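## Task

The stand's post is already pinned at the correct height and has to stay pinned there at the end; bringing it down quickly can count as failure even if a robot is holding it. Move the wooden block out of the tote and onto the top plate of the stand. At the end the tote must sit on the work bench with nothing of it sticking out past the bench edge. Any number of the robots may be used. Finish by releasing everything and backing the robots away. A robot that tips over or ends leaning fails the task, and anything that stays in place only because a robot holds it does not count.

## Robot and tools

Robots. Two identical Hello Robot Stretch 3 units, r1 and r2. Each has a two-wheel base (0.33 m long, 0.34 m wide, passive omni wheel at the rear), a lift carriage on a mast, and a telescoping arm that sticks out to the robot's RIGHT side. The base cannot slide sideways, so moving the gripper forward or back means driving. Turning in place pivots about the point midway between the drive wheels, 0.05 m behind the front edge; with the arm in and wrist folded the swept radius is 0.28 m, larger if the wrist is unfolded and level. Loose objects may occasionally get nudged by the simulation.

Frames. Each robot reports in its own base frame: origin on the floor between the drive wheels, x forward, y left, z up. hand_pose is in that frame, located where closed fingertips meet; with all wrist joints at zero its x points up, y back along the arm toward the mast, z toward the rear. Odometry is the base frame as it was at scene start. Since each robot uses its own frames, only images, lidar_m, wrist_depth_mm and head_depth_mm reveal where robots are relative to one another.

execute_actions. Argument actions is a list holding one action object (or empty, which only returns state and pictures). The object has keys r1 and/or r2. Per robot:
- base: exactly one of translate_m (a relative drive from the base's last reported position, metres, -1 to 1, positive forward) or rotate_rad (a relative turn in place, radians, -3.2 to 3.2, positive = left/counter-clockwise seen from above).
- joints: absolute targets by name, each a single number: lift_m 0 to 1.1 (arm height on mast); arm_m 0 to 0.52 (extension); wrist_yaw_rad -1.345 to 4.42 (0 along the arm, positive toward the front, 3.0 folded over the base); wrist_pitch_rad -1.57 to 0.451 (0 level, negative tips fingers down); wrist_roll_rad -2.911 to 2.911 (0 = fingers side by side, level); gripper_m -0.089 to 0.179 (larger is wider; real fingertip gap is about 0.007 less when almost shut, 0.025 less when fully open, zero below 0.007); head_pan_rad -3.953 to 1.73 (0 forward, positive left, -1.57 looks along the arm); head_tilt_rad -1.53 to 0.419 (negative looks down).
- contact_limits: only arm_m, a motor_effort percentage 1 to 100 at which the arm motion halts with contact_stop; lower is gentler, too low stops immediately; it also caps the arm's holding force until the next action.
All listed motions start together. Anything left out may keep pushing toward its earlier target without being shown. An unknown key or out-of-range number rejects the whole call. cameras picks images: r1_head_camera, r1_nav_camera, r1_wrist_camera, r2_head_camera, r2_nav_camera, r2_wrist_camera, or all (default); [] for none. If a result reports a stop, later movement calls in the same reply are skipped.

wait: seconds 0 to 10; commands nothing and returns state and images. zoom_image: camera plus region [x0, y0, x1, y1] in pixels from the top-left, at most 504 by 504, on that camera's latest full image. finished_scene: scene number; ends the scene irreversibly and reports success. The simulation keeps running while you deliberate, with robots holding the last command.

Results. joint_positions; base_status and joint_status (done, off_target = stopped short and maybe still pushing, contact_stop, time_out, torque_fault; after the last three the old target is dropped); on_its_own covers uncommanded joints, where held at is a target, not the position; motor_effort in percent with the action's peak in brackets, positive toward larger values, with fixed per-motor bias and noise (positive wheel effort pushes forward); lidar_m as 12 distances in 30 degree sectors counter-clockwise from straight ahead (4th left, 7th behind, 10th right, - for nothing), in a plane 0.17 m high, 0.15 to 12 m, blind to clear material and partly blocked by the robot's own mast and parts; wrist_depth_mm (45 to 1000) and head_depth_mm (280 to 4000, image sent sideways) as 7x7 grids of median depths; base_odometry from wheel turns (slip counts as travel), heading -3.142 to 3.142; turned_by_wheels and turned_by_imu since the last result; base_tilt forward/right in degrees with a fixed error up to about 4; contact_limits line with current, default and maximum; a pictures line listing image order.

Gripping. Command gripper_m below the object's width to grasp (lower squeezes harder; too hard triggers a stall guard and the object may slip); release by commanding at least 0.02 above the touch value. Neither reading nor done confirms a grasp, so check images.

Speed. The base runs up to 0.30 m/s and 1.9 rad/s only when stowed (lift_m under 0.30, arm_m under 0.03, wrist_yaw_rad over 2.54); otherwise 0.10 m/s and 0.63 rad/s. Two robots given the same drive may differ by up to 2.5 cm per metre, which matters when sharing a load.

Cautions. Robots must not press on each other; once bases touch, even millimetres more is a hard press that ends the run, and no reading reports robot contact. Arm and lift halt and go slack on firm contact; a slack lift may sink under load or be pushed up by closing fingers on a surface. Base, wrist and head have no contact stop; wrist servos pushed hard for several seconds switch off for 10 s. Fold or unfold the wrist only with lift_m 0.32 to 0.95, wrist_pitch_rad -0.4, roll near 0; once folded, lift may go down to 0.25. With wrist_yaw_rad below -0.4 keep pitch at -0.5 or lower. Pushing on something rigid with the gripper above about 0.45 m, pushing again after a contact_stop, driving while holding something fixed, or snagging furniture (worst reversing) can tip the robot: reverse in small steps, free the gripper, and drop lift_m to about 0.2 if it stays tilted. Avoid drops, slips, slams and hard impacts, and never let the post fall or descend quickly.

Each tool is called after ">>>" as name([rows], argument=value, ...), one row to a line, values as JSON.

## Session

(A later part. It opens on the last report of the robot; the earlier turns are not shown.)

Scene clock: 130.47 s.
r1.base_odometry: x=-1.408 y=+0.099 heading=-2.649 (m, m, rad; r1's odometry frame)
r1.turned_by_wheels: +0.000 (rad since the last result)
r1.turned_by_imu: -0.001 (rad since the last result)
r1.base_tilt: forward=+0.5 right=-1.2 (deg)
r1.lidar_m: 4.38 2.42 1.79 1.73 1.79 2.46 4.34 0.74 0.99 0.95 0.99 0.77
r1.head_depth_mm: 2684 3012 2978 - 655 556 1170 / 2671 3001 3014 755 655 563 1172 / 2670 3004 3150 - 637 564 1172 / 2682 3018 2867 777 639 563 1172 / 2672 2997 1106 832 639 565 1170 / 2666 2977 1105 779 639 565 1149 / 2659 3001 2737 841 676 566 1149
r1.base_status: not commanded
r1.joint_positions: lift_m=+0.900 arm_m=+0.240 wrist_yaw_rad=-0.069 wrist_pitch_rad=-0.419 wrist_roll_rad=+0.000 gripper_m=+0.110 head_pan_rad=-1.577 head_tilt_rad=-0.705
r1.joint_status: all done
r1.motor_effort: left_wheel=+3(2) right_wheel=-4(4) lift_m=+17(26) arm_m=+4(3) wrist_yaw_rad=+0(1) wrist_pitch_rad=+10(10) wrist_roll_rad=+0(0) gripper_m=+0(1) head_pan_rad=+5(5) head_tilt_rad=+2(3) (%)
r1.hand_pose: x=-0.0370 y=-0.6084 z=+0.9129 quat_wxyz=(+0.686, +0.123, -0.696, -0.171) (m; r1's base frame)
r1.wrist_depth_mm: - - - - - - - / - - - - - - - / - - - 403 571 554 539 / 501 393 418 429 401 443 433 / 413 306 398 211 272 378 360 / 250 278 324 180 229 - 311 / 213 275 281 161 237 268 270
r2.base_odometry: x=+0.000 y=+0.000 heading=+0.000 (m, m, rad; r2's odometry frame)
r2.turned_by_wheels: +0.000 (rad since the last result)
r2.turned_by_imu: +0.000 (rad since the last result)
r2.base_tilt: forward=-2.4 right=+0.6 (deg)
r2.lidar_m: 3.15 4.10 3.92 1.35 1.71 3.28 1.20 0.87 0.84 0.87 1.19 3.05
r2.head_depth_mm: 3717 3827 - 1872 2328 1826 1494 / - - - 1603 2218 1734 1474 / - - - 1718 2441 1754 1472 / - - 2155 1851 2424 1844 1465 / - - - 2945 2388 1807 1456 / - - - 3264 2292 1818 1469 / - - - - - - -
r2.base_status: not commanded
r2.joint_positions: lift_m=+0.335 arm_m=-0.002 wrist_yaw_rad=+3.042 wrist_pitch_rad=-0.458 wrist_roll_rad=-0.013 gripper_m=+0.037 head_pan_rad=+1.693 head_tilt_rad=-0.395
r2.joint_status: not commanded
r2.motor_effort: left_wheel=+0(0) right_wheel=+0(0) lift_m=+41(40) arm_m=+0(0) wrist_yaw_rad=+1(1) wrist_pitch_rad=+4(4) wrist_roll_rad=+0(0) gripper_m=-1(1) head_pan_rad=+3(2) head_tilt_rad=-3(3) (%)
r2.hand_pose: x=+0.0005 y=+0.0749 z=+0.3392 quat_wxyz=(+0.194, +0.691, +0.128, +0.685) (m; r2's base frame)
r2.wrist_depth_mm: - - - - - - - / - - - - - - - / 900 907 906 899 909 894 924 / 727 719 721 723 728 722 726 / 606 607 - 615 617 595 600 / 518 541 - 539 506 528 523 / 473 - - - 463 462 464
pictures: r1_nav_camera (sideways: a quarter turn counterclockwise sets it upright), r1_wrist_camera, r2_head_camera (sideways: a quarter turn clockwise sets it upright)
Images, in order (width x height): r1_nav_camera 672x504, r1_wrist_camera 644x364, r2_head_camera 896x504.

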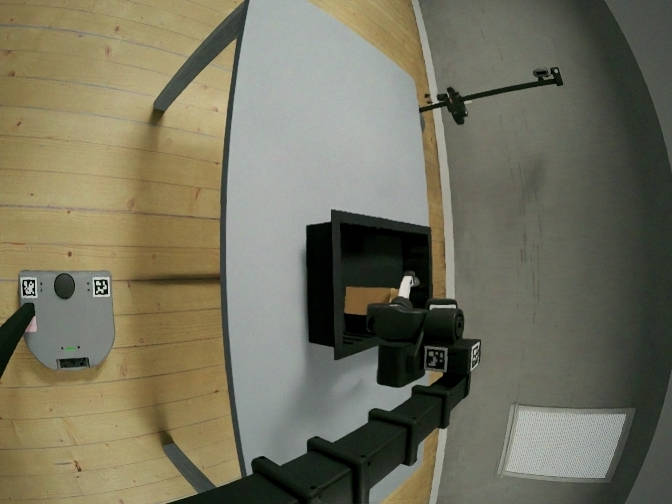

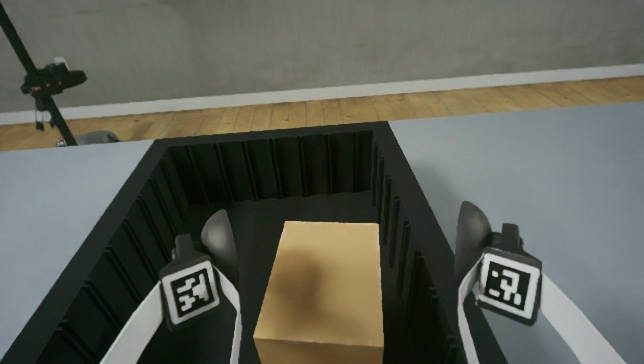

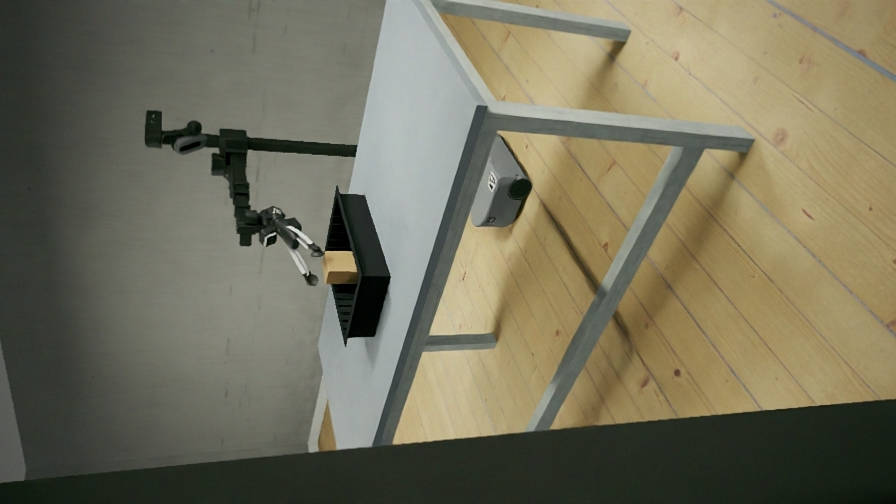

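>>> execute_actions([
  {"r1":{"base":{"translate_m":0.01},"joints":{"gripper_m":0.085}}},
], cameras=[])

>>> execute_actions([
  {"r1":{"joints":{"lift_m":0.85}}},
], cameras=["r1_wrist_camera","r2_head_camera"])

>>> zoom_image(camera="r2_head_camera", region=[220,170,420,350])

Scene clock: 140.47 s.
r1.base_odometry: x=-1.417 y=+0.095 heading=-2.649 (m, m, rad; r1's odometry frame)
r1.turned_by_wheels: +0.000 (rad since the last result)
r1.turned_by_imu: -0.001 (rad since the last result)
r1.base_tilt: forward=+0.5 right=-1.2 (deg)
r1.lidar_m: 4.38 2.41 1.79 1.72 1.79 2.46 4.36 0.76 0.99 0.96 0.99 0.76
r1.head_depth_mm: 2677 3073 2982 - 654 556 1175 / 2693 3004 2976 756 653 563 1166 / 2712 3020 3170 - 638 564 1170 / 2662 3025 2884 803 637 563 1171 / 2676 2997 1104 831 639 564 1171 / 2658 3003 1107 778 639 565 1152 / 2665 2988 1107 837 674 565 1154
r1.base_status: done
r1.joint_positions: lift_m=+0.900 arm_m=+0.240 wrist_yaw_rad=-0.069 wrist_pitch_rad=-0.419 wrist_roll_rad=+0.000 gripper_m=+0.085 head_pan_rad=-1.577 head_tilt_rad=-0.705
r1.joint_status: all done
r1.motor_effort: left_wheel=+3(7) right_wheel=-3(6) lift_m=+17(17) arm_m=+4(4) wrist_yaw_rad=-1(0) wrist_pitch_rad=+11(11) wrist_roll_rad=+0(0) gripper_m=+0(79) head_pan_rad=+5(4) head_tilt_rad=+2(2) (%)
r1.hand_pose: x=-0.0370 y=-0.6084 z=+0.9129 quat_wxyz=(+0.686, +0.123, -0.696, -0.171) (m; r1's base frame)
r1.wrist_depth_mm: - - - - - - - / - - - - - - - / - - - 403 574 558 529 / 507 380 414 421 372 437 434 / 410 306 400 218 273 366 360 / 338 278 - 180 221 321 311 / 205 257 287 162 216 191 271
r2.base_odometry: x=+0.000 y=+0.000 heading=+0.000 (m, m, rad; r2's odometry frame)
r2.turned_by_wheels: +0.000 (rad since the last result)
r2.turned_by_imu: +0.000 (rad since the last result)
r2.base_tilt: forward=-2.4 right=+0.6 (deg)
r2.lidar_m: 3.18 4.10 3.92 1.36 1.71 3.29 1.20 0.87 0.84 0.87 1.19 3.05
r2.head_depth_mm: 3744 3817 - 1881 2336 1859 1480 / 3933 - - 1590 2251 1721 1481 / - - - 1697 2449 1756 1471 / - - 2161 1861 2426 1838 1453 / - - - 2950 2405 1828 1478 / - - - 3272 2299 1846 1473 / - - - - - - -
r2.base_status: not commanded
r2.joint_positions: lift_m=+0.335 arm_m=-0.002 wrist_yaw_rad=+3.042 wrist_pitch_rad=-0.458 wrist_roll_rad=-0.013 gripper_m=+0.037 head_pan_rad=+1.693 head_tilt_rad=-0.395
r2.joint_status: not commanded
r2.motor_effort: left_wheel=+0(0) right_wheel=+0(1) lift_m=+39(39) arm_m=+0(0) wrist_yaw_rad=+1(1) wrist_pitch_rad=+4(4) wrist_roll_rad=+0(0) gripper_m=+0(1) head_pan_rad=+3(2) head_tilt_rad=-2(2) (%)
r2.hand_pose: x=+0.0005 y=+0.0749 z=+0.3392 quat_wxyz=(+0.194, +0.691, +0.128, +0.685) (m; r2's base frame)
r2.wrist_depth_mm: - - - - - - - / - - - - - - - / 886 888 898 882 918 922 888 / 721 731 730 717 722 759 727 / 599 602 - 622 614 599 605 / 522 529 - 534 512 522 524 / 464 - - - 466 459 457
pictures: none
No camera images: the call's "cameras" was empty. Leave "cameras" out to get every camera's image.

Scene clock: 141.77 s.
r1.base_odometry: x=-1.417 y=+0.095 heading=-2.649 (m, m, rad; r1's odometry frame)
r1.turned_by_wheels: +0.000 (rad since the last result)
r1.turned_by_imu: +0.000 (rad since the last result)
r1.base_tilt: forward=+0.5 right=-1.2 (deg)
r1.lidar_m: 4.35 2.41 1.79 1.72 1.79 2.46 4.37 0.76 0.99 0.96 0.99 0.76
r1.head_depth_mm: 2680 3024 1094 895 - 563 1168 / 2680 3027 2865 - 653 563 1168 / 2681 3006 2849 - 637 564 1170 / 2667 3004 1099 807 639 563 1170 / 2689 3019 1105 831 638 566 1174 / 2670 3017 1106 777 638 564 1149 / 2682 3008 1107 841 675 565 1152
r1.base_status: not commanded
r1.joint_positions: lift_m=+0.850 arm_m=+0.240 wrist_yaw_rad=-0.069 wrist_pitch_rad=-0.419 wrist_roll_rad=+0.000 gripper_m=+0.085 head_pan_rad=-1.577 head_tilt_rad=-0.705
r1.joint_status: all done
r1.motor_effort: left_wheel=+2(2) right_wheel=-4(3) lift_m=+18(17) arm_m=+3(3) wrist_yaw_rad=+0(0) wrist_pitch_rad=+11(10) wrist_roll_rad=+0(0) gripper_m=+0(0) head_pan_rad=+4(4) head_tilt_rad=+2(3) (%)
r1.hand_pose: x=-0.0370 y=-0.6084 z=+0.8629 quat_wxyz=(+0.686, +0.123, -0.696, -0.171) (m; r1's base frame)
r1.wrist_depth_mm: - - - - - - - / - - - - - - - / 539 357 379 385 350 456 439 / 400 293 387 170 217 359 350 / 210 286 328 140 142 279 296 / 201 266 - 133 131 159 254 / 198 236 232 155 214 164 220
r2.base_odometry: x=+0.000 y=+0.000 heading=+0.000 (m, m, rad; r2's odometry frame)
r2.turned_by_wheels: +0.000 (rad since the last result)
r2.turned_by_imu: +0.000 (rad since the last result)
r2.base_tilt: forward=-2.4 right=+0.5 (deg)
r2.lidar_m: 3.17 4.12 3.92 1.35 1.71 3.28 1.20 0.87 0.84 0.87 1.19 3.05
r2.head_depth_mm: 3731 3862 - 1871 2343 1841 1474 / 3971 - - 1591 2241 1714 1486 / - - - 1712 2438 1763 1466 / - - 2180 1854 2404 1846 1463 / - - - 2931 2397 1841 1480 / - - - 3313 2275 1819 1474 / - - - - - - -
r2.base_status: not commanded
r2.joint_positions: lift_m=+0.335 arm_m=-0.002 wrist_yaw_rad=+3.042 wrist_pitch_rad=-0.458 wrist_roll_rad=-0.013 gripper_m=+0.037 head_pan_rad=+1.693 head_tilt_rad=-0.395
r2.joint_status: not commanded
r2.motor_effort: left_wheel=+0(1) right_wheel=+0(0) lift_m=+40(40) arm_m=+0(0) wrist_yaw_rad=+0(0) wrist_pitch_rad=+4(4) wrist_roll_rad=+0(0) gripper_m=+0(1) head_pan_rad=+3(2) head_tilt_rad=-3(3) (%)
r2.hand_pose: x=+0.0005 y=+0.0749 z=+0.3392 quat_wxyz=(+0.194, +0.691, +0.128, +0.685) (m; r2's base frame)
r2.wrist_depth_mm: - - - - - - - / - - - - - - - / 912 874 906 873 909 903 895 / 731 732 742 719 713 725 720 / 600 603 - 611 622 619 599 / 519 540 - 536 508 520 523 / 469 - - - 467 461 460
pictures: r1_wrist_camera, r2_head_camera (sideways: a quarter turn clockwise sets it upright)
Images, in order (width x height): r1_wrist_camera 644x364, r2_head_camera 896x504.

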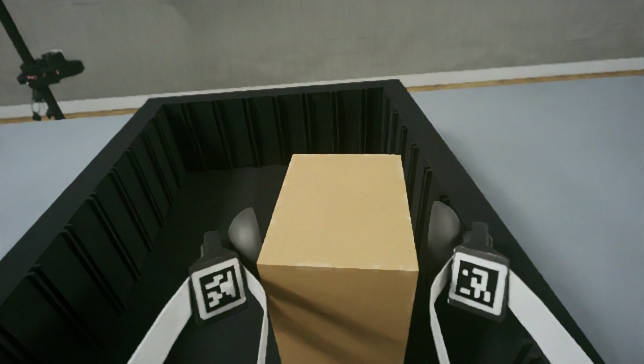

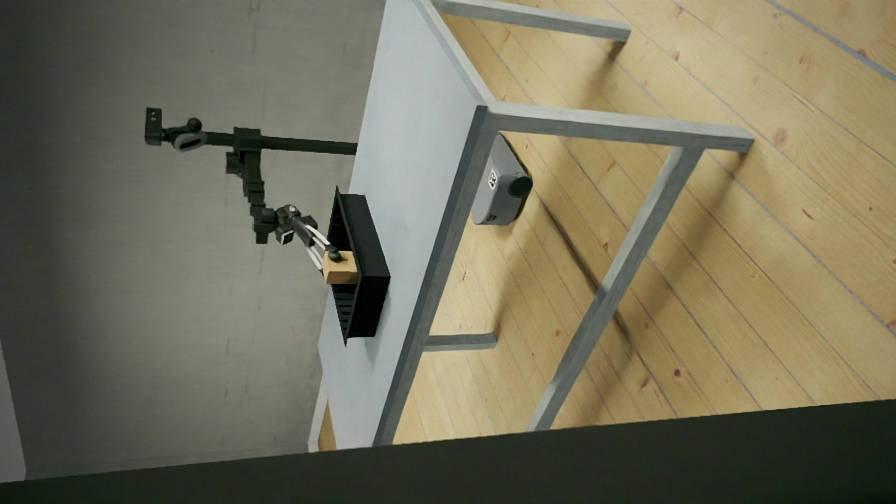

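Region (220, 170, 420, 350) of r2_head_camera's 896x504 image, scaled by 2.520, with more detail than that image has; it fills the top 454 rows of this view, and the rest is white.

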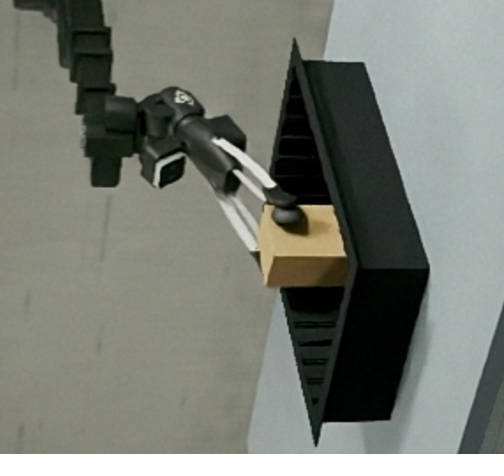

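>>> execute_actions([
  {"r1":{"joints":{"lift_m":0.835}}},
], cameras=[])

>>> execute_actions([
  {"r1":{"joints":{"gripper_m":0.02}}},
], cameras=["r1_wrist_camera"])

>>> execute_actions([
  {"r1":{"joints":{"lift_m":0.95}}},
], cameras=["r1_wrist_camera","r2_head_camera"])

Scene clock: 158.70 s.
r1.base_odometry: x=-1.417 y=+0.095 heading=-2.649 (m, m, rad; r1's odometry frame)
r1.turned_by_wheels: +0.000 (rad since the last result)
r1.turned_by_imu: -0.001 (rad since the last result)
r1.base_tilt: forward=+0.5 right=-1.2 (deg)
r1.lidar_m: 4.36 2.42 1.79 1.72 1.79 2.46 4.37 0.75 0.99 0.96 0.99 0.76
r1.head_depth_mm: 2669 3018 1097 863 - - 1170 / 2671 3030 1099 - 655 563 1172 / 2685 2998 1099 - 638 563 1169 / 2680 3037 1105 818 638 563 1171 / 2679 3007 1106 832 639 565 1176 / 2670 3018 1107 775 639 565 1148 / 2656 2986 1107 838 676 565 1153
r1.base_status: not commanded
r1.joint_positions: lift_m=+0.835 arm_m=+0.240 wrist_yaw_rad=-0.069 wrist_pitch_rad=-0.418 wrist_roll_rad=+0.000 gripper_m=+0.085 head_pan_rad=-1.577 head_tilt_rad=-0.705
r1.joint_status: all done
r1.motor_effort: left_wheel=+2(3) right_wheel=-4(3) lift_m=+17(17) arm_m=+4(3) wrist_yaw_rad=+0(0) wrist_pitch_rad=+10(11) wrist_roll_rad=+0(0) gripper_m=+1(0) head_pan_rad=+5(5) head_tilt_rad=+2(3) (%)
r1.hand_pose: x=-0.0370 y=-0.6085 z=+0.8481 quat_wxyz=(+0.686, +0.123, -0.696, -0.171) (m; r1's base frame)
r1.wrist_depth_mm: - - - - - - - / - - - 368 540 561 538 / 499 315 381 369 261 424 409 / 229 293 362 145 176 322 328 / 202 283 294 122 119 165 273 / 201 249 - 132 131 140 229 / 200 223 216 156 200 165 121
r2.base_odometry: x=+0.000 y=+0.000 heading=+0.000 (m, m, rad; r2's odometry frame)
r2.turned_by_wheels: +0.000 (rad since the last result)
r2.turned_by_imu: +0.000 (rad since the last result)
r2.base_tilt: forward=-2.4 right=+0.5 (deg)
r2.lidar_m: 3.17 4.10 3.92 1.35 1.71 3.28 1.20 0.87 0.84 0.87 1.19 3.05
r2.head_depth_mm: 3672 3868 - 1877 2338 1824 1482 / 3871 - - 1594 2212 1730 1475 / - - 2655 1705 2457 1768 1464 / - - 2197 1865 2417 1829 1476 / - - - 2971 2430 1820 1480 / - - - 3351 2294 1808 1471 / - - - - - - -
r2.base_status: not commanded
r2.joint_positions: lift_m=+0.335 arm_m=-0.002 wrist_yaw_rad=+3.042 wrist_pitch_rad=-0.458 wrist_roll_rad=-0.013 gripper_m=+0.037 head_pan_rad=+1.693 head_tilt_rad=-0.395
r2.joint_status: not commanded
r2.motor_effort: left_wheel=-1(0) right_wheel=+0(0) lift_m=+39(40) arm_m=+0(0) wrist_yaw_rad=+1(0) wrist_pitch_rad=+5(4) wrist_roll_rad=+0(0) gripper_m=-1(0) head_pan_rad=+2(2) head_tilt_rad=-4(3) (%)
r2.hand_pose: x=+0.0005 y=+0.0749 z=+0.3392 quat_wxyz=(+0.194, +0.691, +0.128, +0.685) (m; r2's base frame)
r2.wrist_depth_mm: - - - - - - - / - - - - - - - / 855 879 912 924 874 937 909 / 729 715 711 731 730 730 725 / 603 597 - 604 613 620 619 / 527 533 - 536 515 523 525 / 478 - - - 463 465 457
pictures: none
No camera images: the call's "cameras" was empty. Leave "cameras" out to get every camera's image.

Scene clock: 159.83 s.
r1.base_odometry: x=-1.417 y=+0.095 heading=-2.649 (m, m, rad; r1's odometry frame)
r1.turned_by_wheels: +0.000 (rad since the last result)
r1.turned_by_imu: +0.000 (rad since the last result)
r1.base_tilt: forward=+0.5 right=-1.2 (deg)
r1.lidar_m: 4.37 2.41 1.79 1.72 1.79 2.45 4.37 0.76 0.99 0.95 0.99 0.76
r1.head_depth_mm: 2701 3014 1097 864 - - 1166 / 2669 3014 1094 - 654 562 1165 / 2680 3013 1097 - 637 564 1169 / 2665 3013 1109 831 637 564 1170 / 2692 3004 1102 833 640 564 1174 / 2666 3012 1105 776 640 565 1149 / 2684 3013 1104 840 675 566 1154
r1.base_status: not commanded
r1.joint_positions: lift_m=+0.835 arm_m=+0.240 wrist_yaw_rad=-0.067 wrist_pitch_rad=-0.418 wrist_roll_rad=+0.000 gripper_m=+0.021 head_pan_rad=-1.577 head_tilt_rad=-0.705
r1.joint_status: all done
r1.motor_effort: left_wheel=+4(2) right_wheel=-5(6) lift_m=+17(17) arm_m=+3(3) wrist_yaw_rad=-2(3) wrist_pitch_rad=+10(10) wrist_roll_rad=+0(0) gripper_m=-21(97) head_pan_rad=+4(5) head_tilt_rad=+2(2) (%)
r1.hand_pose: x=-0.0365 y=-0.6085 z=+0.8480 quat_wxyz=(+0.687, +0.124, -0.696, -0.170) (m; r1's base frame)
r1.wrist_depth_mm: - - - - - - - / - - - 363 549 559 539 / 501 315 375 373 260 423 406 / 228 292 357 145 155 318 327 / 200 281 298 121 118 166 275 / 201 249 - 132 129 141 227 / 197 221 215 154 160 167 121
r2.base_odometry: x=+0.000 y=+0.000 heading=+0.000 (m, m, rad; r2's odometry frame)
r2.turned_by_wheels: +0.000 (rad since the last result)
r2.turned_by_imu: +0.000 (rad since the last result)
r2.base_tilt: forward=-2.5 right=+0.5 (deg)
r2.lidar_m: 3.18 4.08 3.93 1.35 1.71 3.28 1.20 0.87 0.84 0.87 1.19 3.04
r2.head_depth_mm: 3711 3978 - 1887 2356 1830 1472 / 3985 - - 1581 2217 1722 1462 / - - 2626 1709 2434 1756 1477 / - - 2200 1866 2402 1824 1467 / - - - 2982 2435 1834 1460 / - - - 3325 2304 1825 1481 / - - - - - - -
r2.base_status: not commanded
r2.joint_positions: lift_m=+0.335 arm_m=-0.002 wrist_yaw_rad=+3.042 wrist_pitch_rad=-0.458 wrist_roll_rad=-0.013 gripper_m=+0.037 head_pan_rad=+1.693 head_tilt_rad=-0.395
r2.joint_status: not commanded
r2.motor_effort: left_wheel=+0(0) right_wheel=+0(0) lift_m=+40(39) arm_m=+0(0) wrist_yaw_rad=+0(0) wrist_pitch_rad=+4(4) wrist_roll_rad=+0(0) gripper_m=-1(1) head_pan_rad=+2(2) head_tilt_rad=-3(3) (%)
r2.hand_pose: x=+0.0005 y=+0.0749 z=+0.3392 quat_wxyz=(+0.194, +0.691, +0.128, +0.685) (m; r2's base frame)
r2.wrist_depth_mm: - - - - - - - / - - - - - - - / 890 884 891 898 892 892 895 / 724 721 737 706 735 720 734 / 612 597 - 613 620 617 611 / 515 523 - 528 501 530 528 / 467 - - - 466 463 461
pictures: r1_wrist_camera
Images, in order (width x height): r1_wrist_camera 644x364.

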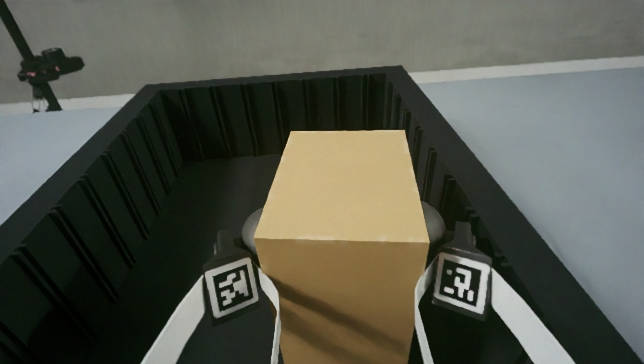

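Scene clock: 161.70 s.
r1.base_odometry: x=-1.417 y=+0.095 heading=-2.649 (m, m, rad; r1's odometry frame)
r1.turned_by_wheels: +0.000 (rad since the last result)
r1.turned_by_imu: +0.000 (rad since the last result)
r1.base_tilt: forward=+0.5 right=-1.1 (deg)
r1.lidar_m: 4.36 2.42 1.79 1.73 1.79 2.46 4.37 0.76 0.99 0.96 0.99 0.76
r1.head_depth_mm: 2689 2996 - 805 673 563 1167 / 2671 2916 - 806 654 564 1167 / 2695 2955 - 773 637 563 1171 / 2667 3026 1103 805 639 564 1171 / 2664 3027 1108 832 640 564 1169 / 2660 3008 1106 780 640 565 1151 / 2673 2980 1105 840 676 565 1151
r1.base_status: not commanded
r1.joint_positions: lift_m=+0.950 arm_m=+0.240 wrist_yaw_rad=-0.069 wrist_pitch_rad=-0.442 wrist_roll_rad=+0.000 gripper_m=+0.024 head_pan_rad=-1.577 head_tilt_rad=-0.705
r1.joint_status: all done
r1.motor_effort: left_wheel=+2(3) right_wheel=-4(6) lift_m=+33(34) arm_m=+3(4) wrist_yaw_rad=+0(2) wrist_pitch_rad=+23(24) wrist_roll_rad=+0(0) gripper_m=-20(22) head_pan_rad=+5(4) head_tilt_rad=+2(2) (%)
r1.hand_pose: x=-0.0367 y=-0.6054 z=+0.9568 quat_wxyz=(+0.684, +0.132, -0.694, -0.179) (m; r1's base frame)
r1.wrist_depth_mm: - - - - - - - / - - - - - - - / - - - - - 634 612 / 577 553 429 151 165 501 492 / 472 423 425 123 120 424 412 / 398 319 - 131 128 369 355 / 348 258 329 148 149 309 310
r2.base_odometry: x=+0.000 y=+0.000 heading=+0.000 (m, m, rad; r2's odometry frame)
r2.turned_by_wheels: +0.000 (rad since the last result)
r2.turned_by_imu: +0.000 (rad since the last result)
r2.base_tilt: forward=-2.4 right=+0.5 (deg)
r2.lidar_m: 3.17 4.10 3.91 1.35 1.71 3.30 1.20 0.87 0.84 0.87 1.19 3.05
r2.head_depth_mm: 3706 3915 - 1883 2302 1853 1491 / 3988 - - 1610 2214 1729 1476 / - - - 1710 2416 1771 1476 / - - 2145 1869 2424 1815 1466 / - - - 2960 2433 1835 1475 / - - - 3323 2313 1816 1451 / - - - - - - -
r2.base_status: not commanded
r2.joint_positions: lift_m=+0.335 arm_m=-0.002 wrist_yaw_rad=+3.042 wrist_pitch_rad=-0.458 wrist_roll_rad=-0.013 gripper_m=+0.037 head_pan_rad=+1.693 head_tilt_rad=-0.395
r2.joint_status: not commanded
r2.motor_effort: left_wheel=+0(0) right_wheel=+0(0) lift_m=+41(40) arm_m=+0(0) wrist_yaw_rad=+0(0) wrist_pitch_rad=+4(5) wrist_roll_rad=+0(0) gripper_m=-1(0) head_pan_rad=+2(2) head_tilt_rad=-3(3) (%)
r2.hand_pose: x=+0.0005 y=+0.0749 z=+0.3392 quat_wxyz=(+0.194, +0.691, +0.128, +0.685) (m; r2's base frame)
r2.wrist_depth_mm: - - - - - - - / - - - - - - - / 878 891 904 912 881 878 919 / 725 719 732 720 721 724 737 / 604 597 - 614 624 612 599 / 521 541 - 531 509 527 521 / 467 - - - 459 463 459
pictures: r1_wrist_camera, r2_head_camera (sideways: a quarter turn clockwise sets it upright)
Images, in order (width x height): r1_wrist_camera 644x364, r2_head_camera 896x504.

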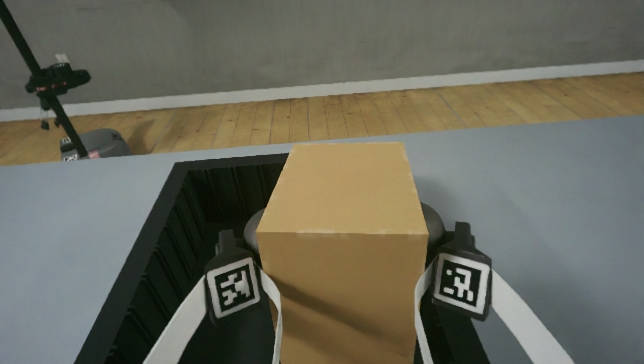

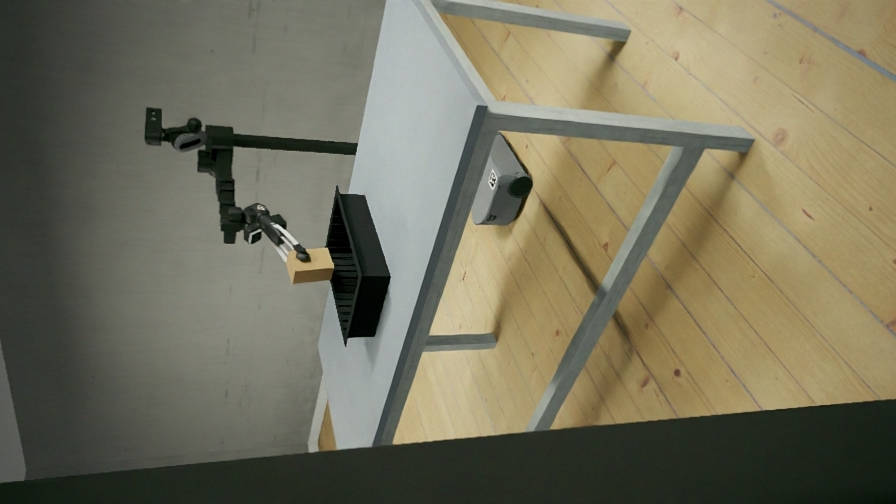

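>>> execute_actions([
  {"r1":{"base":{"translate_m":-1.0},"joints":{"lift_m":1.095,"gripper_m":-0.01,"arm_m":0.1,"head_pan_rad":-2.3,"head_tilt_rad":-0.5,"wrist_yaw_rad":0}}},
], cameras=["r1_wrist_camera","r1_head_camera"])

>>> execute_actions([
  {"r1":{"base":{"translate_m":-0.55},"joints":{"head_pan_rad":-2.1,"wrist_pitch_rad":-0.32}}},
], cameras=["r1_nav_camera","r1_wrist_camera","r1_head_camera"])

Scene clock: 188.50 s.
r1.base_odometry: x=-0.536 y=+0.568 heading=-2.649 (m, m, rad; r1's odometry frame)
r1.turned_by_wheels: +0.000 (rad since the last result)
r1.turned_by_imu: -0.001 (rad since the last result)
r1.base_tilt: forward=+0.5 right=-1.2 (deg)
r1.lidar_m: 1.72 2.44 1.79 1.73 1.79 2.47 3.36 1.18 3.13 3.02 0.41 0.43
r1.head_depth_mm: - - - 2661 2032 1607 1320 / - - - 2607 1894 1587 1328 / - - - 2832 2035 1595 1327 / - - 3716 2817 2028 1612 1325 / - - - 2838 2047 1613 1327 / - - 3602 2862 2054 1610 1327 / - - 3294 2728 2059 1613 1326
r1.base_status: done
r1.joint_positions: lift_m=+1.095 arm_m=+0.100 wrist_yaw_rad=+0.000 wrist_pitch_rad=-0.443 wrist_roll_rad=+0.000 gripper_m=+0.025 head_pan_rad=-2.293 head_tilt_rad=-0.507
r1.joint_status: gripper_m off_target (ended at +0.025, target -0.010); the others done
r1.on_its_own: gripper_m is held at +0.024, not at your -0.010, by its stall guard, which is not easing now
r1.motor_effort: left_wheel=+2(3) right_wheel=-3(11) lift_m=+33(33) arm_m=-3(5) wrist_yaw_rad=+0(3) wrist_pitch_rad=+24(24) wrist_roll_rad=+0(0) gripper_m=-19(99) head_pan_rad=-5(53) head_tilt_rad=+3(19) (%)
r1.hand_pose: x=-0.0216 y=-0.4665 z=+1.1017 quat_wxyz=(+0.690, +0.155, -0.690, -0.156) (m; r1's base frame)
r1.wrist_depth_mm: - - - - - - - / - - - - - - - / - - - - - - - / 835 791 - 150 166 - - / 680 673 681 123 120 - - / 569 567 - 132 128 - - / 509 498 - 146 148 - -
r2.base_odometry: x=+0.000 y=+0.000 heading=+0.000 (m, m, rad; r2's odometry frame)
r2.turned_by_wheels: +0.000 (rad since the last result)
r2.turned_by_imu: +0.001 (rad since the last result)
r2.base_tilt: forward=-2.3 right=+0.6 (deg)
r2.lidar_m: 3.17 4.09 3.91 1.35 1.71 3.28 1.20 0.87 0.84 0.87 1.20 3.05
r2.head_depth_mm: 3676 3883 - 1889 2303 1846 1486 / 3981 - - 1590 2263 1725 1481 / - - - 1709 2478 1752 1481 / - - - 1854 2424 1819 1477 / - - 3207 2927 2408 1824 1459 / - - - 3331 2306 1819 1472 / - - - - - - -
r2.base_status: not commanded
r2.joint_positions: lift_m=+0.335 arm_m=-0.002 wrist_yaw_rad=+3.042 wrist_pitch_rad=-0.458 wrist_roll_rad=-0.013 gripper_m=+0.037 head_pan_rad=+1.693 head_tilt_rad=-0.395
r2.joint_status: not commanded
r2.motor_effort: left_wheel=+0(0) right_wheel=+0(0) lift_m=+40(40) arm_m=+0(0) wrist_yaw_rad=+0(1) wrist_pitch_rad=+5(4) wrist_roll_rad=-1(0) gripper_m=+0(1) head_pan_rad=+2(3) head_tilt_rad=-2(3) (%)
r2.hand_pose: x=+0.0005 y=+0.0749 z=+0.3392 quat_wxyz=(+0.194, +0.691, +0.128, +0.685) (m; r2's base frame)
r2.wrist_depth_mm: - - - - - - - / - - - - - - - / 882 868 898 891 894 911 897 / 715 715 710 716 724 723 723 / 616 606 - 608 613 609 618 / 520 531 - 552 521 517 531 / 472 - - - 460 469 456
pictures: r1_head_camera (sideways: a quarter turn clockwise sets it upright), r1_wrist_camera
Images, in order (width x height): r1_head_camera 896x504, r1_wrist_camera 644x364.

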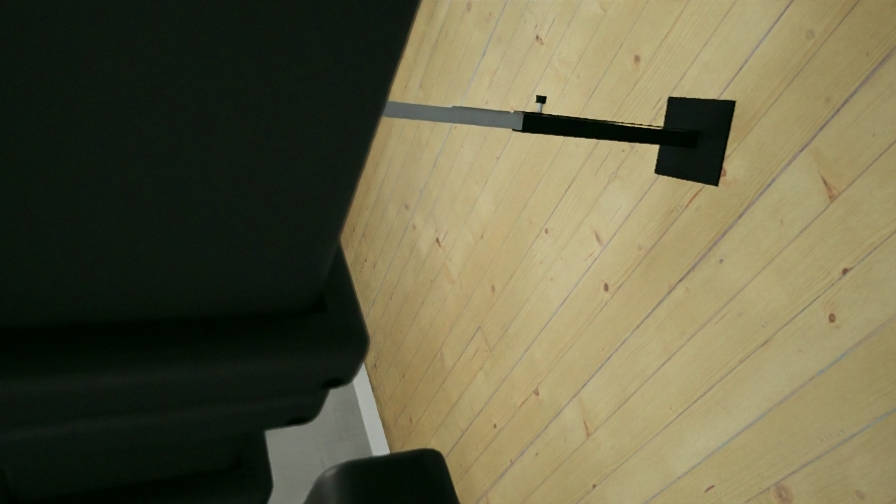

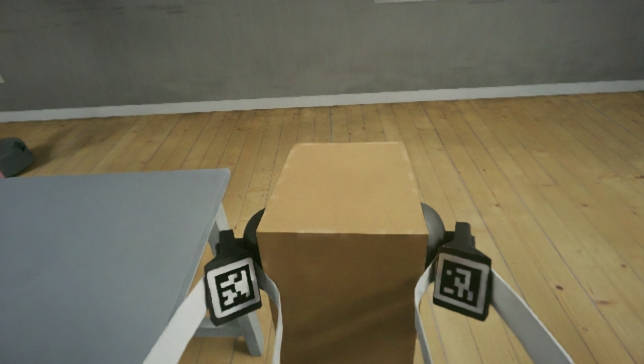

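Scene clock: 195.33 s.
r1.base_odometry: x=-0.051 y=+0.828 heading=-2.649 (m, m, rad; r1's odometry frame)
r1.turned_by_wheels: +0.000 (rad since the last result)
r1.turned_by_imu: +0.000 (rad since the last result)
r1.base_tilt: forward=+0.6 right=-1.1 (deg)
r1.lidar_m: 2.26 2.45 1.79 1.73 1.80 2.47 2.82 2.92 0.79 3.02 1.25 0.88
r1.head_depth_mm: - - 3612 2812 2039 1602 1323 / - - - 2812 2031 1607 1322 / - - - 2674 2044 1608 1325 / - - 3580 913 1900 1513 1280 / - - 3430 2672 2058 1602 1323 / - 3041 - 2555 2057 1617 1329 / - - - 2554 2056 1612 1333
r1.base_status: done
r1.joint_positions: lift_m=+1.095 arm_m=+0.100 wrist_yaw_rad=+0.000 wrist_pitch_rad=-0.369 wrist_roll_rad=+0.000 gripper_m=+0.025 head_pan_rad=-2.107 head_tilt_rad=-0.507
r1.joint_status: all done
r1.on_its_own: gripper_m is held at +0.024, not at your -0.010, by its stall guard, which is not easing now
r1.motor_effort: left_wheel=+2(4) right_wheel=-3(9) lift_m=+33(33) arm_m=-3(3) wrist_yaw_rad=+0(0) wrist_pitch_rad=+27(30) wrist_roll_rad=+0(0) gripper_m=-20(20) head_pan_rad=+6(27) head_tilt_rad=+4(4) (%)
r1.hand_pose: x=-0.0216 y=-0.4756 z=+1.1183 quat_wxyz=(+0.695, +0.130, -0.695, -0.130) (m; r1's base frame)
r1.wrist_depth_mm: - - - - - - - / - - - - - - - / - - - - - - - / - - - 150 166 - 462 / - - - 123 120 - - / - - - 131 129 - - / - - - 147 149 - -
r2.base_odometry: x=+0.000 y=+0.000 heading=+0.000 (m, m, rad; r2's odometry frame)
r2.turned_by_wheels: +0.000 (rad since the last result)
r2.turned_by_imu: +0.000 (rad since the last result)
r2.base_tilt: forward=-2.4 right=+0.4 (deg)
r2.lidar_m: 3.16 4.08 3.92 1.35 1.71 3.27 1.20 0.87 0.84 0.87 1.20 3.06
r2.head_depth_mm: 3684 3817 - 1882 2342 1847 1472 / - - - 1608 2239 1704 1468 / - - - 1702 2426 1752 1460 / - - - 1866 2400 1827 1487 / - - - 2958 2414 1849 1476 / - - 3688 3309 2287 1813 1462 / - - - - - - -
r2.base_status: not commanded
r2.joint_positions: lift_m=+0.335 arm_m=-0.002 wrist_yaw_rad=+3.042 wrist_pitch_rad=-0.458 wrist_roll_rad=-0.013 gripper_m=+0.037 head_pan_rad=+1.693 head_tilt_rad=-0.395
r2.joint_status: not commanded
r2.motor_effort: left_wheel=+0(1) right_wheel=+0(0) lift_m=+40(40) arm_m=+0(0) wrist_yaw_rad=-1(0) wrist_pitch_rad=+5(4) wrist_roll_rad=-1(0) gripper_m=-1(1) head_pan_rad=+2(2) head_tilt_rad=-3(3) (%)
r2.hand_pose: x=+0.0005 y=+0.0749 z=+0.3392 quat_wxyz=(+0.194, +0.691, +0.128, +0.685) (m; r2's base frame)
r2.wrist_depth_mm: - - - - - - - / - - - - - - - / 891 892 918 920 895 887 883 / 720 722 711 708 730 729 733 / 595 613 - 602 624 599 618 / 515 540 - 536 507 522 523 / 472 - - - 463 459 462
pictures: r1_head_camera (sideways: a quarter turn clockwise sets it upright), r1_nav_camera (sideways: a quarter turn counterclockwise sets it upright), r1_wrist_camera
Images, in order (width x height): r1_head_camera 896x504, r1_nav_camera 672x504, r1_wrist_camera 644x364.

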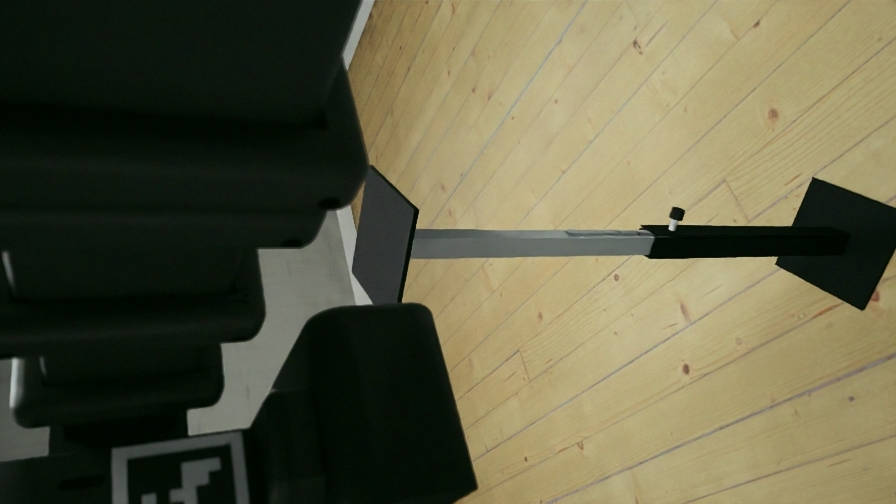

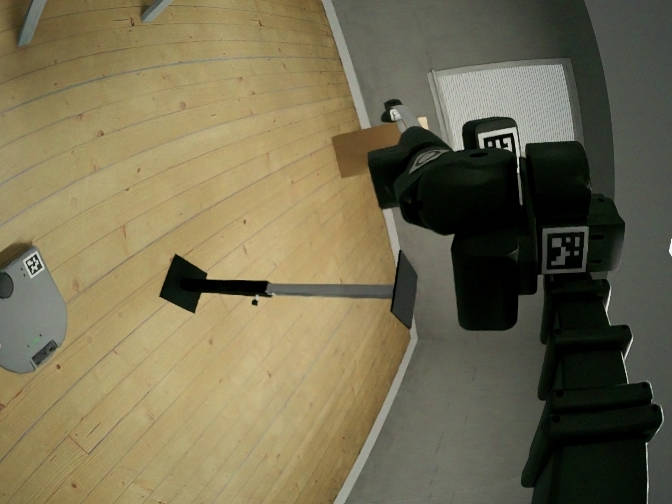

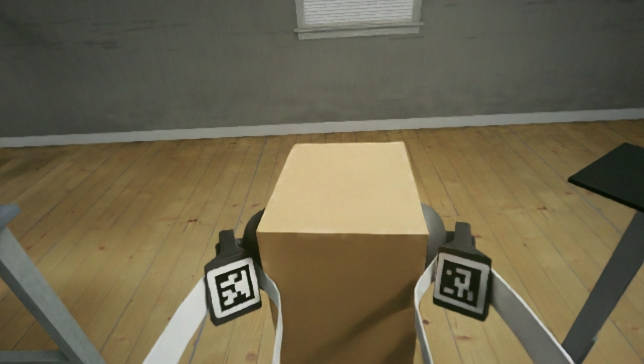

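>>> execute_actions([
  {"r1":{"base":{"rotate_rad":-0.52},"joints":{"head_pan_rad":-1.57,"arm_m":0.25}}},
], cameras=["r1_nav_camera","r1_wrist_camera","r1_head_camera"])

Scene clock: 203.67 s.
r1.base_odometry: x=-0.051 y=+0.828 heading=+3.114 (m, m, rad; r1's odometry frame)
r1.turned_by_wheels: -0.520 (rad since the last result)
r1.turned_by_imu: -0.523 (rad since the last result)
r1.base_tilt: forward=+0.5 right=-1.2 (deg)
r1.lidar_m: 0.88 2.26 2.44 1.80 1.75 1.80 2.48 2.83 2.94 0.79 3.02 1.25
r1.head_depth_mm: 3311 3544 3671 2798 2033 1601 1324 / 3395 - 3952 2813 2037 1604 1328 / 3171 - 3834 2690 2051 1606 1313 / 3055 3270 3488 917 1980 1157 1256 / 2922 3162 3438 2686 2065 1599 1324 / 2754 2992 3276 2815 2059 1615 1327 / 2618 2817 3057 2843 2056 1609 1333
r1.base_status: done
r1.joint_positions: lift_m=+1.095 arm_m=+0.250 wrist_yaw_rad=-0.001 wrist_pitch_rad=-0.368 wrist_roll_rad=+0.000 gripper_m=+0.025 head_pan_rad=-1.577 head_tilt_rad=-0.507
r1.joint_status: all done
r1.on_its_own: gripper_m is held at +0.024, not at your -0.010, by its stall guard, which is not easing now
r1.motor_effort: left_wheel=+2(6) right_wheel=-4(9) lift_m=+33(33) arm_m=+4(5) wrist_yaw_rad=+0(1) wrist_pitch_rad=+27(27) wrist_roll_rad=+0(0) gripper_m=-19(19) head_pan_rad=+5(47) head_tilt_rad=+3(4) (%)
r1.hand_pose: x=-0.0217 y=-0.6250 z=+1.1185 quat_wxyz=(+0.695, +0.129, -0.695, -0.130) (m; r1's base frame)
r1.wrist_depth_mm: - - - - - - - / - - - - - - - / - - - - - - - / - - - 151 166 - - / - - - 123 120 - - / - - - 132 128 - - / - - - 147 148 - -
r2.base_odometry: x=+0.000 y=+0.000 heading=+0.000 (m, m, rad; r2's odometry frame)
r2.turned_by_wheels: +0.000 (rad since the last result)
r2.turned_by_imu: +0.000 (rad since the last result)
r2.base_tilt: forward=-2.4 right=+0.5 (deg)
r2.lidar_m: 3.18 4.09 3.93 1.34 1.71 3.26 1.20 0.87 0.84 0.87 1.19 3.04
r2.head_depth_mm: 3673 3995 - 1875 2336 1840 1475 / - - - 1589 2215 1722 1472 / - - - 1703 2436 1753 1459 / - - - 1864 2394 1837 1487 / - - - 2919 2388 1830 1470 / - - - 3319 2282 1844 1466 / - - - - - - -
r2.base_status: not commanded
r2.joint_positions: lift_m=+0.335 arm_m=-0.002 wrist_yaw_rad=+3.042 wrist_pitch_rad=-0.458 wrist_roll_rad=-0.013 gripper_m=+0.037 head_pan_rad=+1.693 head_tilt_rad=-0.395
r2.joint_status: not commanded
r2.motor_effort: left_wheel=+0(0) right_wheel=+0(0) lift_m=+40(41) arm_m=+0(0) wrist_yaw_rad=+1(1) wrist_pitch_rad=+4(4) wrist_roll_rad=+0(0) gripper_m=-1(1) head_pan_rad=+2(2) head_tilt_rad=-4(3) (%)
r2.hand_pose: x=+0.0005 y=+0.0749 z=+0.3392 quat_wxyz=(+0.194, +0.691, +0.128, +0.685) (m; r2's base frame)
r2.wrist_depth_mm: - - - - - - - / - - - - - - - / 897 897 877 895 913 886 904 / 711 726 742 728 713 702 727 / 607 605 - 599 608 616 611 / 526 540 - 539 510 521 531 / 471 - - - 459 457 458
pictures: r1_head_camera (sideways: a quarter turn clockwise sets it upright), r1_nav_camera (sideways: a quarter turn counterclockwise sets it upright), r1_wrist_camera
Images, in order (width x height): r1_head_camera 896x504, r1_nav_camera 672x504, r1_wrist_camera 644x364.

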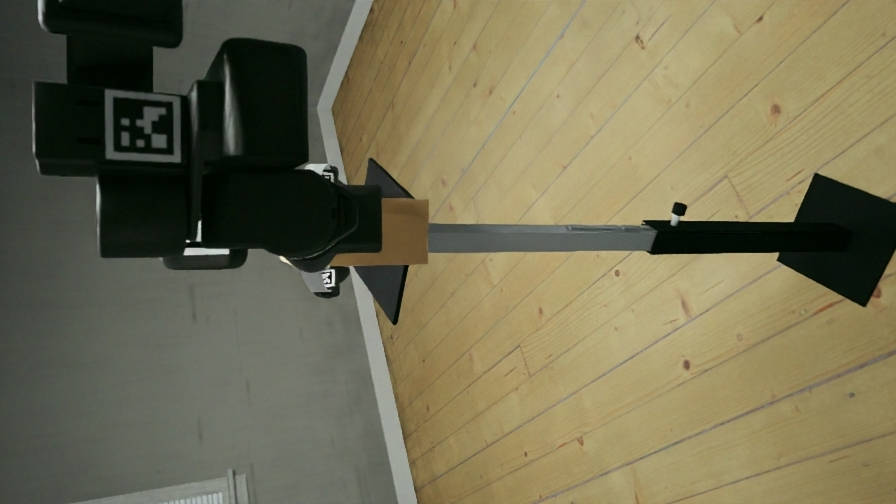

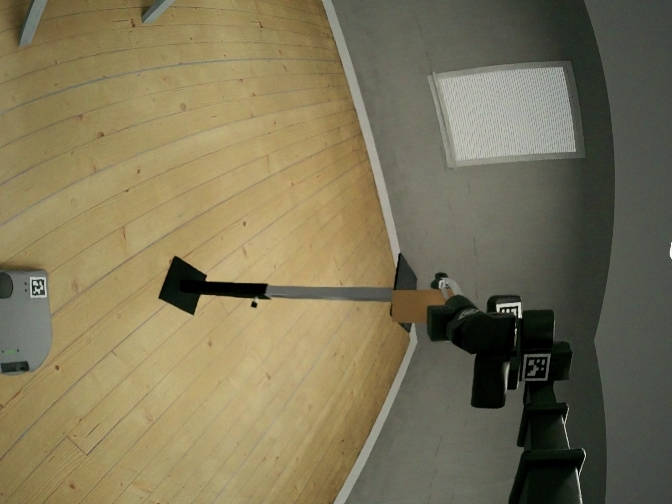

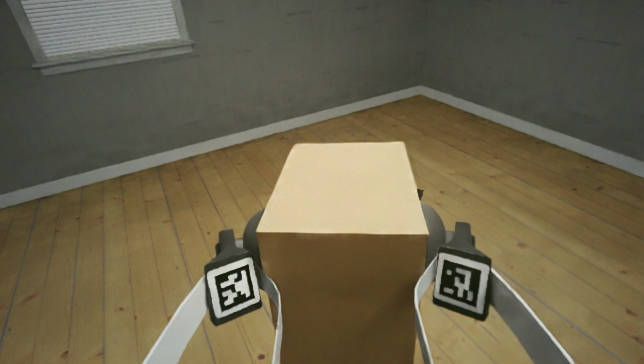

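>>> execute_actions([
  {"r1":{"joints":{"arm_m":0.43},"contact_limits":{"arm_m":15}}},
], cameras=["r1_wrist_camera","r1_head_camera"])

>>> execute_actions([
  {"r1":{"joints":{"lift_m":1.065}}},
], cameras=["r1_wrist_camera","r1_head_camera"])

Scene clock: 215.50 s.
r1.base_odometry: x=-0.051 y=+0.828 heading=+3.114 (m, m, rad; r1's odometry frame)
r1.turned_by_wheels: +0.000 (rad since the last result)
r1.turned_by_imu: -0.001 (rad since the last result)
r1.base_tilt: forward=+0.6 right=-1.2 (deg)
r1.lidar_m: 0.88 2.27 2.45 1.80 1.75 1.80 2.48 2.83 2.94 0.79 3.02 1.26
r1.head_depth_mm: 3274 3607 3678 2815 2042 1599 1318 / 3421 3859 - 2814 2047 1604 1321 / 3182 - 3803 2664 2053 1599 1314 / 3059 3286 851 911 1974 1152 1260 / 2911 3155 3418 2674 2057 1619 1323 / 2770 2989 3206 2832 2069 1614 1327 / 2633 2810 3065 2834 2053 1610 1330
r1.base_status: not commanded
r1.joint_positions: lift_m=+1.095 arm_m=+0.430 wrist_yaw_rad=-0.001 wrist_pitch_rad=-0.368 wrist_roll_rad=+0.000 gripper_m=+0.025 head_pan_rad=-1.577 head_tilt_rad=-0.507
r1.joint_status: all done
r1.on_its_own: gripper_m is held at +0.024, not at your -0.010, by its stall guard, which is not easing now
r1.motor_effort: left_wheel=+3(3) right_wheel=-3(4) lift_m=+33(33) arm_m=+4(2) wrist_yaw_rad=+1(1) wrist_pitch_rad=+26(27) wrist_roll_rad=+0(0) gripper_m=-19(19) head_pan_rad=+5(6) head_tilt_rad=+3(3) (%)
r1.contact_limits: arm_m 15 (drawing in: default 22, maximum 35; extending or still: default 30, maximum 49)
r1.hand_pose: x=-0.0217 y=-0.8050 z=+1.1186 quat_wxyz=(+0.695, +0.129, -0.695, -0.130) (m; r1's base frame)
r1.wrist_depth_mm: - - - - - - - / - - - - - - - / - - - - - - - / - - - 150 165 - - / - - - 123 120 - - / - - - 132 129 - - / - - - 147 149 - -
r2.base_odometry: x=+0.000 y=+0.000 heading=+0.000 (m, m, rad; r2's odometry frame)
r2.turned_by_wheels: +0.000 (rad since the last result)
r2.turned_by_imu: +0.000 (rad since the last result)
r2.base_tilt: forward=-2.4 right=+0.5 (deg)
r2.lidar_m: 3.19 4.10 3.92 1.35 1.71 3.26 1.20 0.87 0.84 0.87 1.19 3.05
r2.head_depth_mm: 3746 3943 - 1870 2324 1841 1479 / 3997 - - 1602 2251 1716 1481 / - - - 1721 2459 1753 1480 / - - - 1856 2371 1827 1488 / - - - 2993 2368 1826 1477 / - - - 3261 2305 1812 1463 / - - - - - - -
r2.base_status: not commanded
r2.joint_positions: lift_m=+0.335 arm_m=-0.002 wrist_yaw_rad=+3.042 wrist_pitch_rad=-0.458 wrist_roll_rad=-0.013 gripper_m=+0.037 head_pan_rad=+1.693 head_tilt_rad=-0.395
r2.joint_status: not commanded
r2.motor_effort: left_wheel=-1(1) right_wheel=+0(0) lift_m=+41(40) arm_m=+0(0) wrist_yaw_rad=-1(1) wrist_pitch_rad=+4(5) wrist_roll_rad=+0(0) gripper_m=+0(1) head_pan_rad=+2(2) head_tilt_rad=-3(3) (%)
r2.hand_pose: x=+0.0005 y=+0.0749 z=+0.3392 quat_wxyz=(+0.194, +0.691, +0.128, +0.685) (m; r2's base frame)
r2.wrist_depth_mm: - - - - - - - / - - - - - - - / 929 886 886 884 901 924 901 / 729 708 706 736 742 747 719 / 595 597 - 608 613 612 616 / 518 548 - 535 511 527 527 / 471 - - - 463 463 468
pictures: r1_head_camera (sideways: a quarter turn clockwise sets it upright), r1_wrist_camera
Images, in order (width x height): r1_head_camera 896x504, r1_wrist_camera 644x364.

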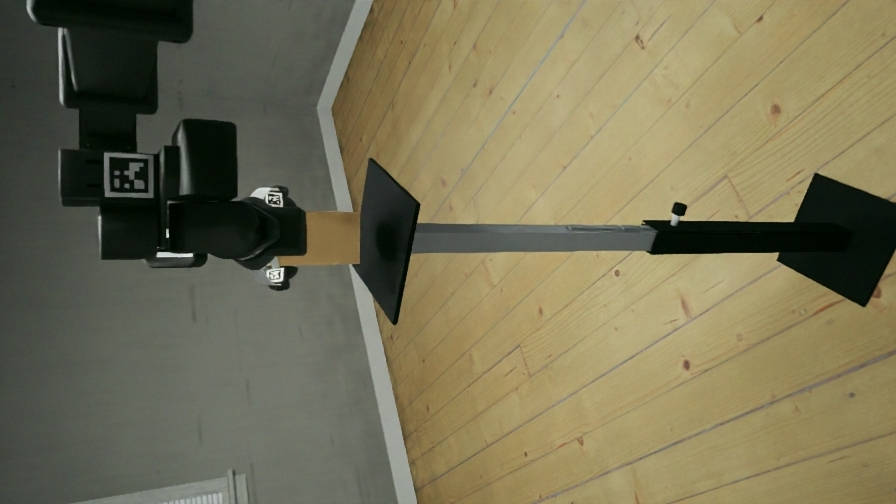

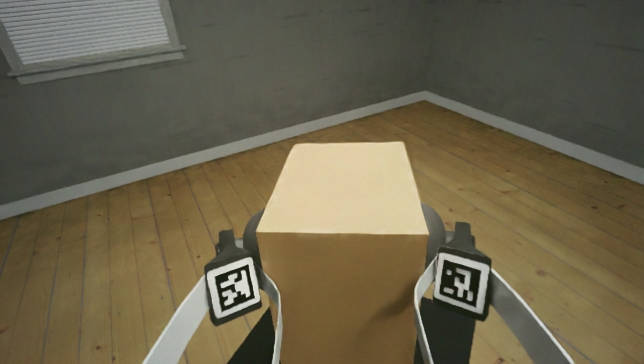

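Scene clock: 216.57 s.
r1.base_odometry: x=-0.051 y=+0.828 heading=+3.114 (m, m, rad; r1's odometry frame)
r1.turned_by_wheels: +0.000 (rad since the last result)
r1.turned_by_imu: +0.000 (rad since the last result)
r1.base_tilt: forward=+0.5 right=-1.1 (deg)
r1.lidar_m: 0.87 2.27 2.44 1.79 1.74 1.80 2.47 2.82 2.94 0.79 3.02 1.25
r1.head_depth_mm: 3285 - 3663 2802 2027 1596 1317 / 3478 3884 - 2789 2053 1599 1318 / 3268 - 3886 2660 2044 1608 1314 / 3074 3225 853 913 1965 1153 1248 / 2886 3191 3443 2680 2059 1617 1330 / 2777 2964 3246 2811 2050 1616 1329 / 2630 2782 3050 2855 2071 1630 1328
r1.base_status: not commanded
r1.joint_positions: lift_m=+1.065 arm_m=+0.430 wrist_yaw_rad=-0.001 wrist_pitch_rad=-0.367 wrist_roll_rad=+0.000 gripper_m=+0.025 head_pan_rad=-1.577 head_tilt_rad=-0.507
r1.joint_status: all done
r1.on_its_own: gripper_m is held at +0.024, not at your -0.010, by its stall guard, which is not easing now
r1.motor_effort: left_wheel=+3(2) right_wheel=-4(4) lift_m=+19(30) arm_m=+4(4) wrist_yaw_rad=+0(1) wrist_pitch_rad=+26(27) wrist_roll_rad=+0(0) gripper_m=-20(20) head_pan_rad=+5(5) head_tilt_rad=+3(3) (%)
r1.hand_pose: x=-0.0217 y=-0.8051 z=+1.0895 quat_wxyz=(+0.695, +0.129, -0.695, -0.130) (m; r1's base frame)
r1.wrist_depth_mm: - - - - - - - / - - - - - - - / - - - - - - - / - - - 150 166 - - / - - - 123 120 - - / - - - 132 129 - - / - - 245 147 148 - -
r2.base_odometry: x=+0.000 y=+0.000 heading=+0.000 (m, m, rad; r2's odometry frame)
r2.turned_by_wheels: +0.000 (rad since the last result)
r2.turned_by_imu: +0.000 (rad since the last result)
r2.base_tilt: forward=-2.4 right=+0.6 (deg)
r2.lidar_m: 3.16 4.08 3.93 1.34 1.71 3.27 1.20 0.87 0.84 0.87 1.19 3.05
r2.head_depth_mm: 3686 3957 - 1873 2347 1835 1481 / 3963 - - 1593 2224 1730 1473 / - - - 1696 2451 1757 1485 / - - - 1840 2420 1809 1477 / - - - 2943 2403 1820 1458 / - - - 3359 2303 1834 1462 / - - - - - - -
r2.base_status: not commanded
r2.joint_positions: lift_m=+0.335 arm_m=-0.002 wrist_yaw_rad=+3.042 wrist_pitch_rad=-0.458 wrist_roll_rad=-0.013 gripper_m=+0.037 head_pan_rad=+1.693 head_tilt_rad=-0.395
r2.joint_status: not commanded
r2.motor_effort: left_wheel=+0(0) right_wheel=+0(0) lift_m=+40(39) arm_m=+0(0) wrist_yaw_rad=+0(0) wrist_pitch_rad=+4(4) wrist_roll_rad=+0(0) gripper_m=-2(1) head_pan_rad=+2(2) head_tilt_rad=-4(3) (%)
r2.hand_pose: x=+0.0005 y=+0.0749 z=+0.3392 quat_wxyz=(+0.194, +0.691, +0.128, +0.685) (m; r2's base frame)
r2.wrist_depth_mm: - - - - - - - / - - - - - - - / 880 896 894 932 892 882 879 / 714 717 722 724 718 723 725 / 609 605 - 623 614 620 597 / 521 539 - 542 521 529 513 / 461 - - - 462 458 453
pictures: r1_head_camera (sideways: a quarter turn clockwise sets it upright), r1_wrist_camera
Images, in order (width x height): r1_head_camera 896x504, r1_wrist_camera 644x364.

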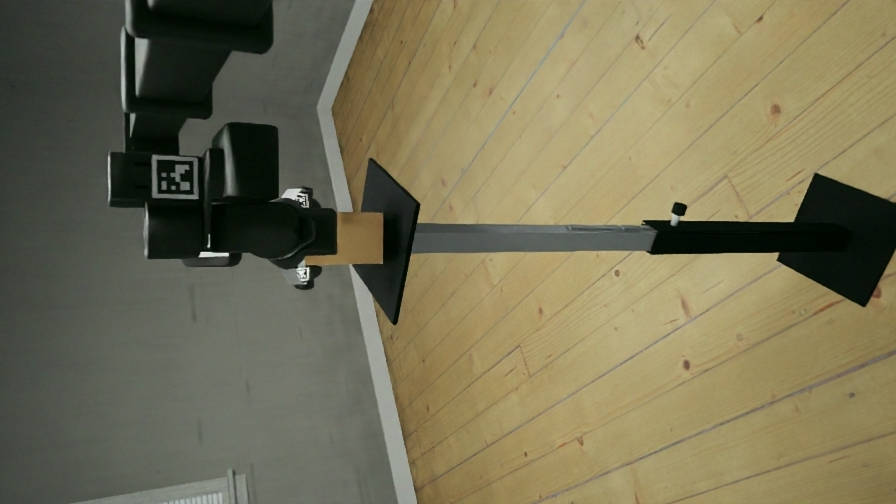

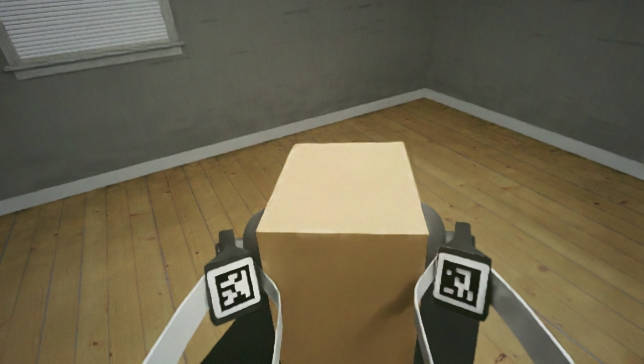

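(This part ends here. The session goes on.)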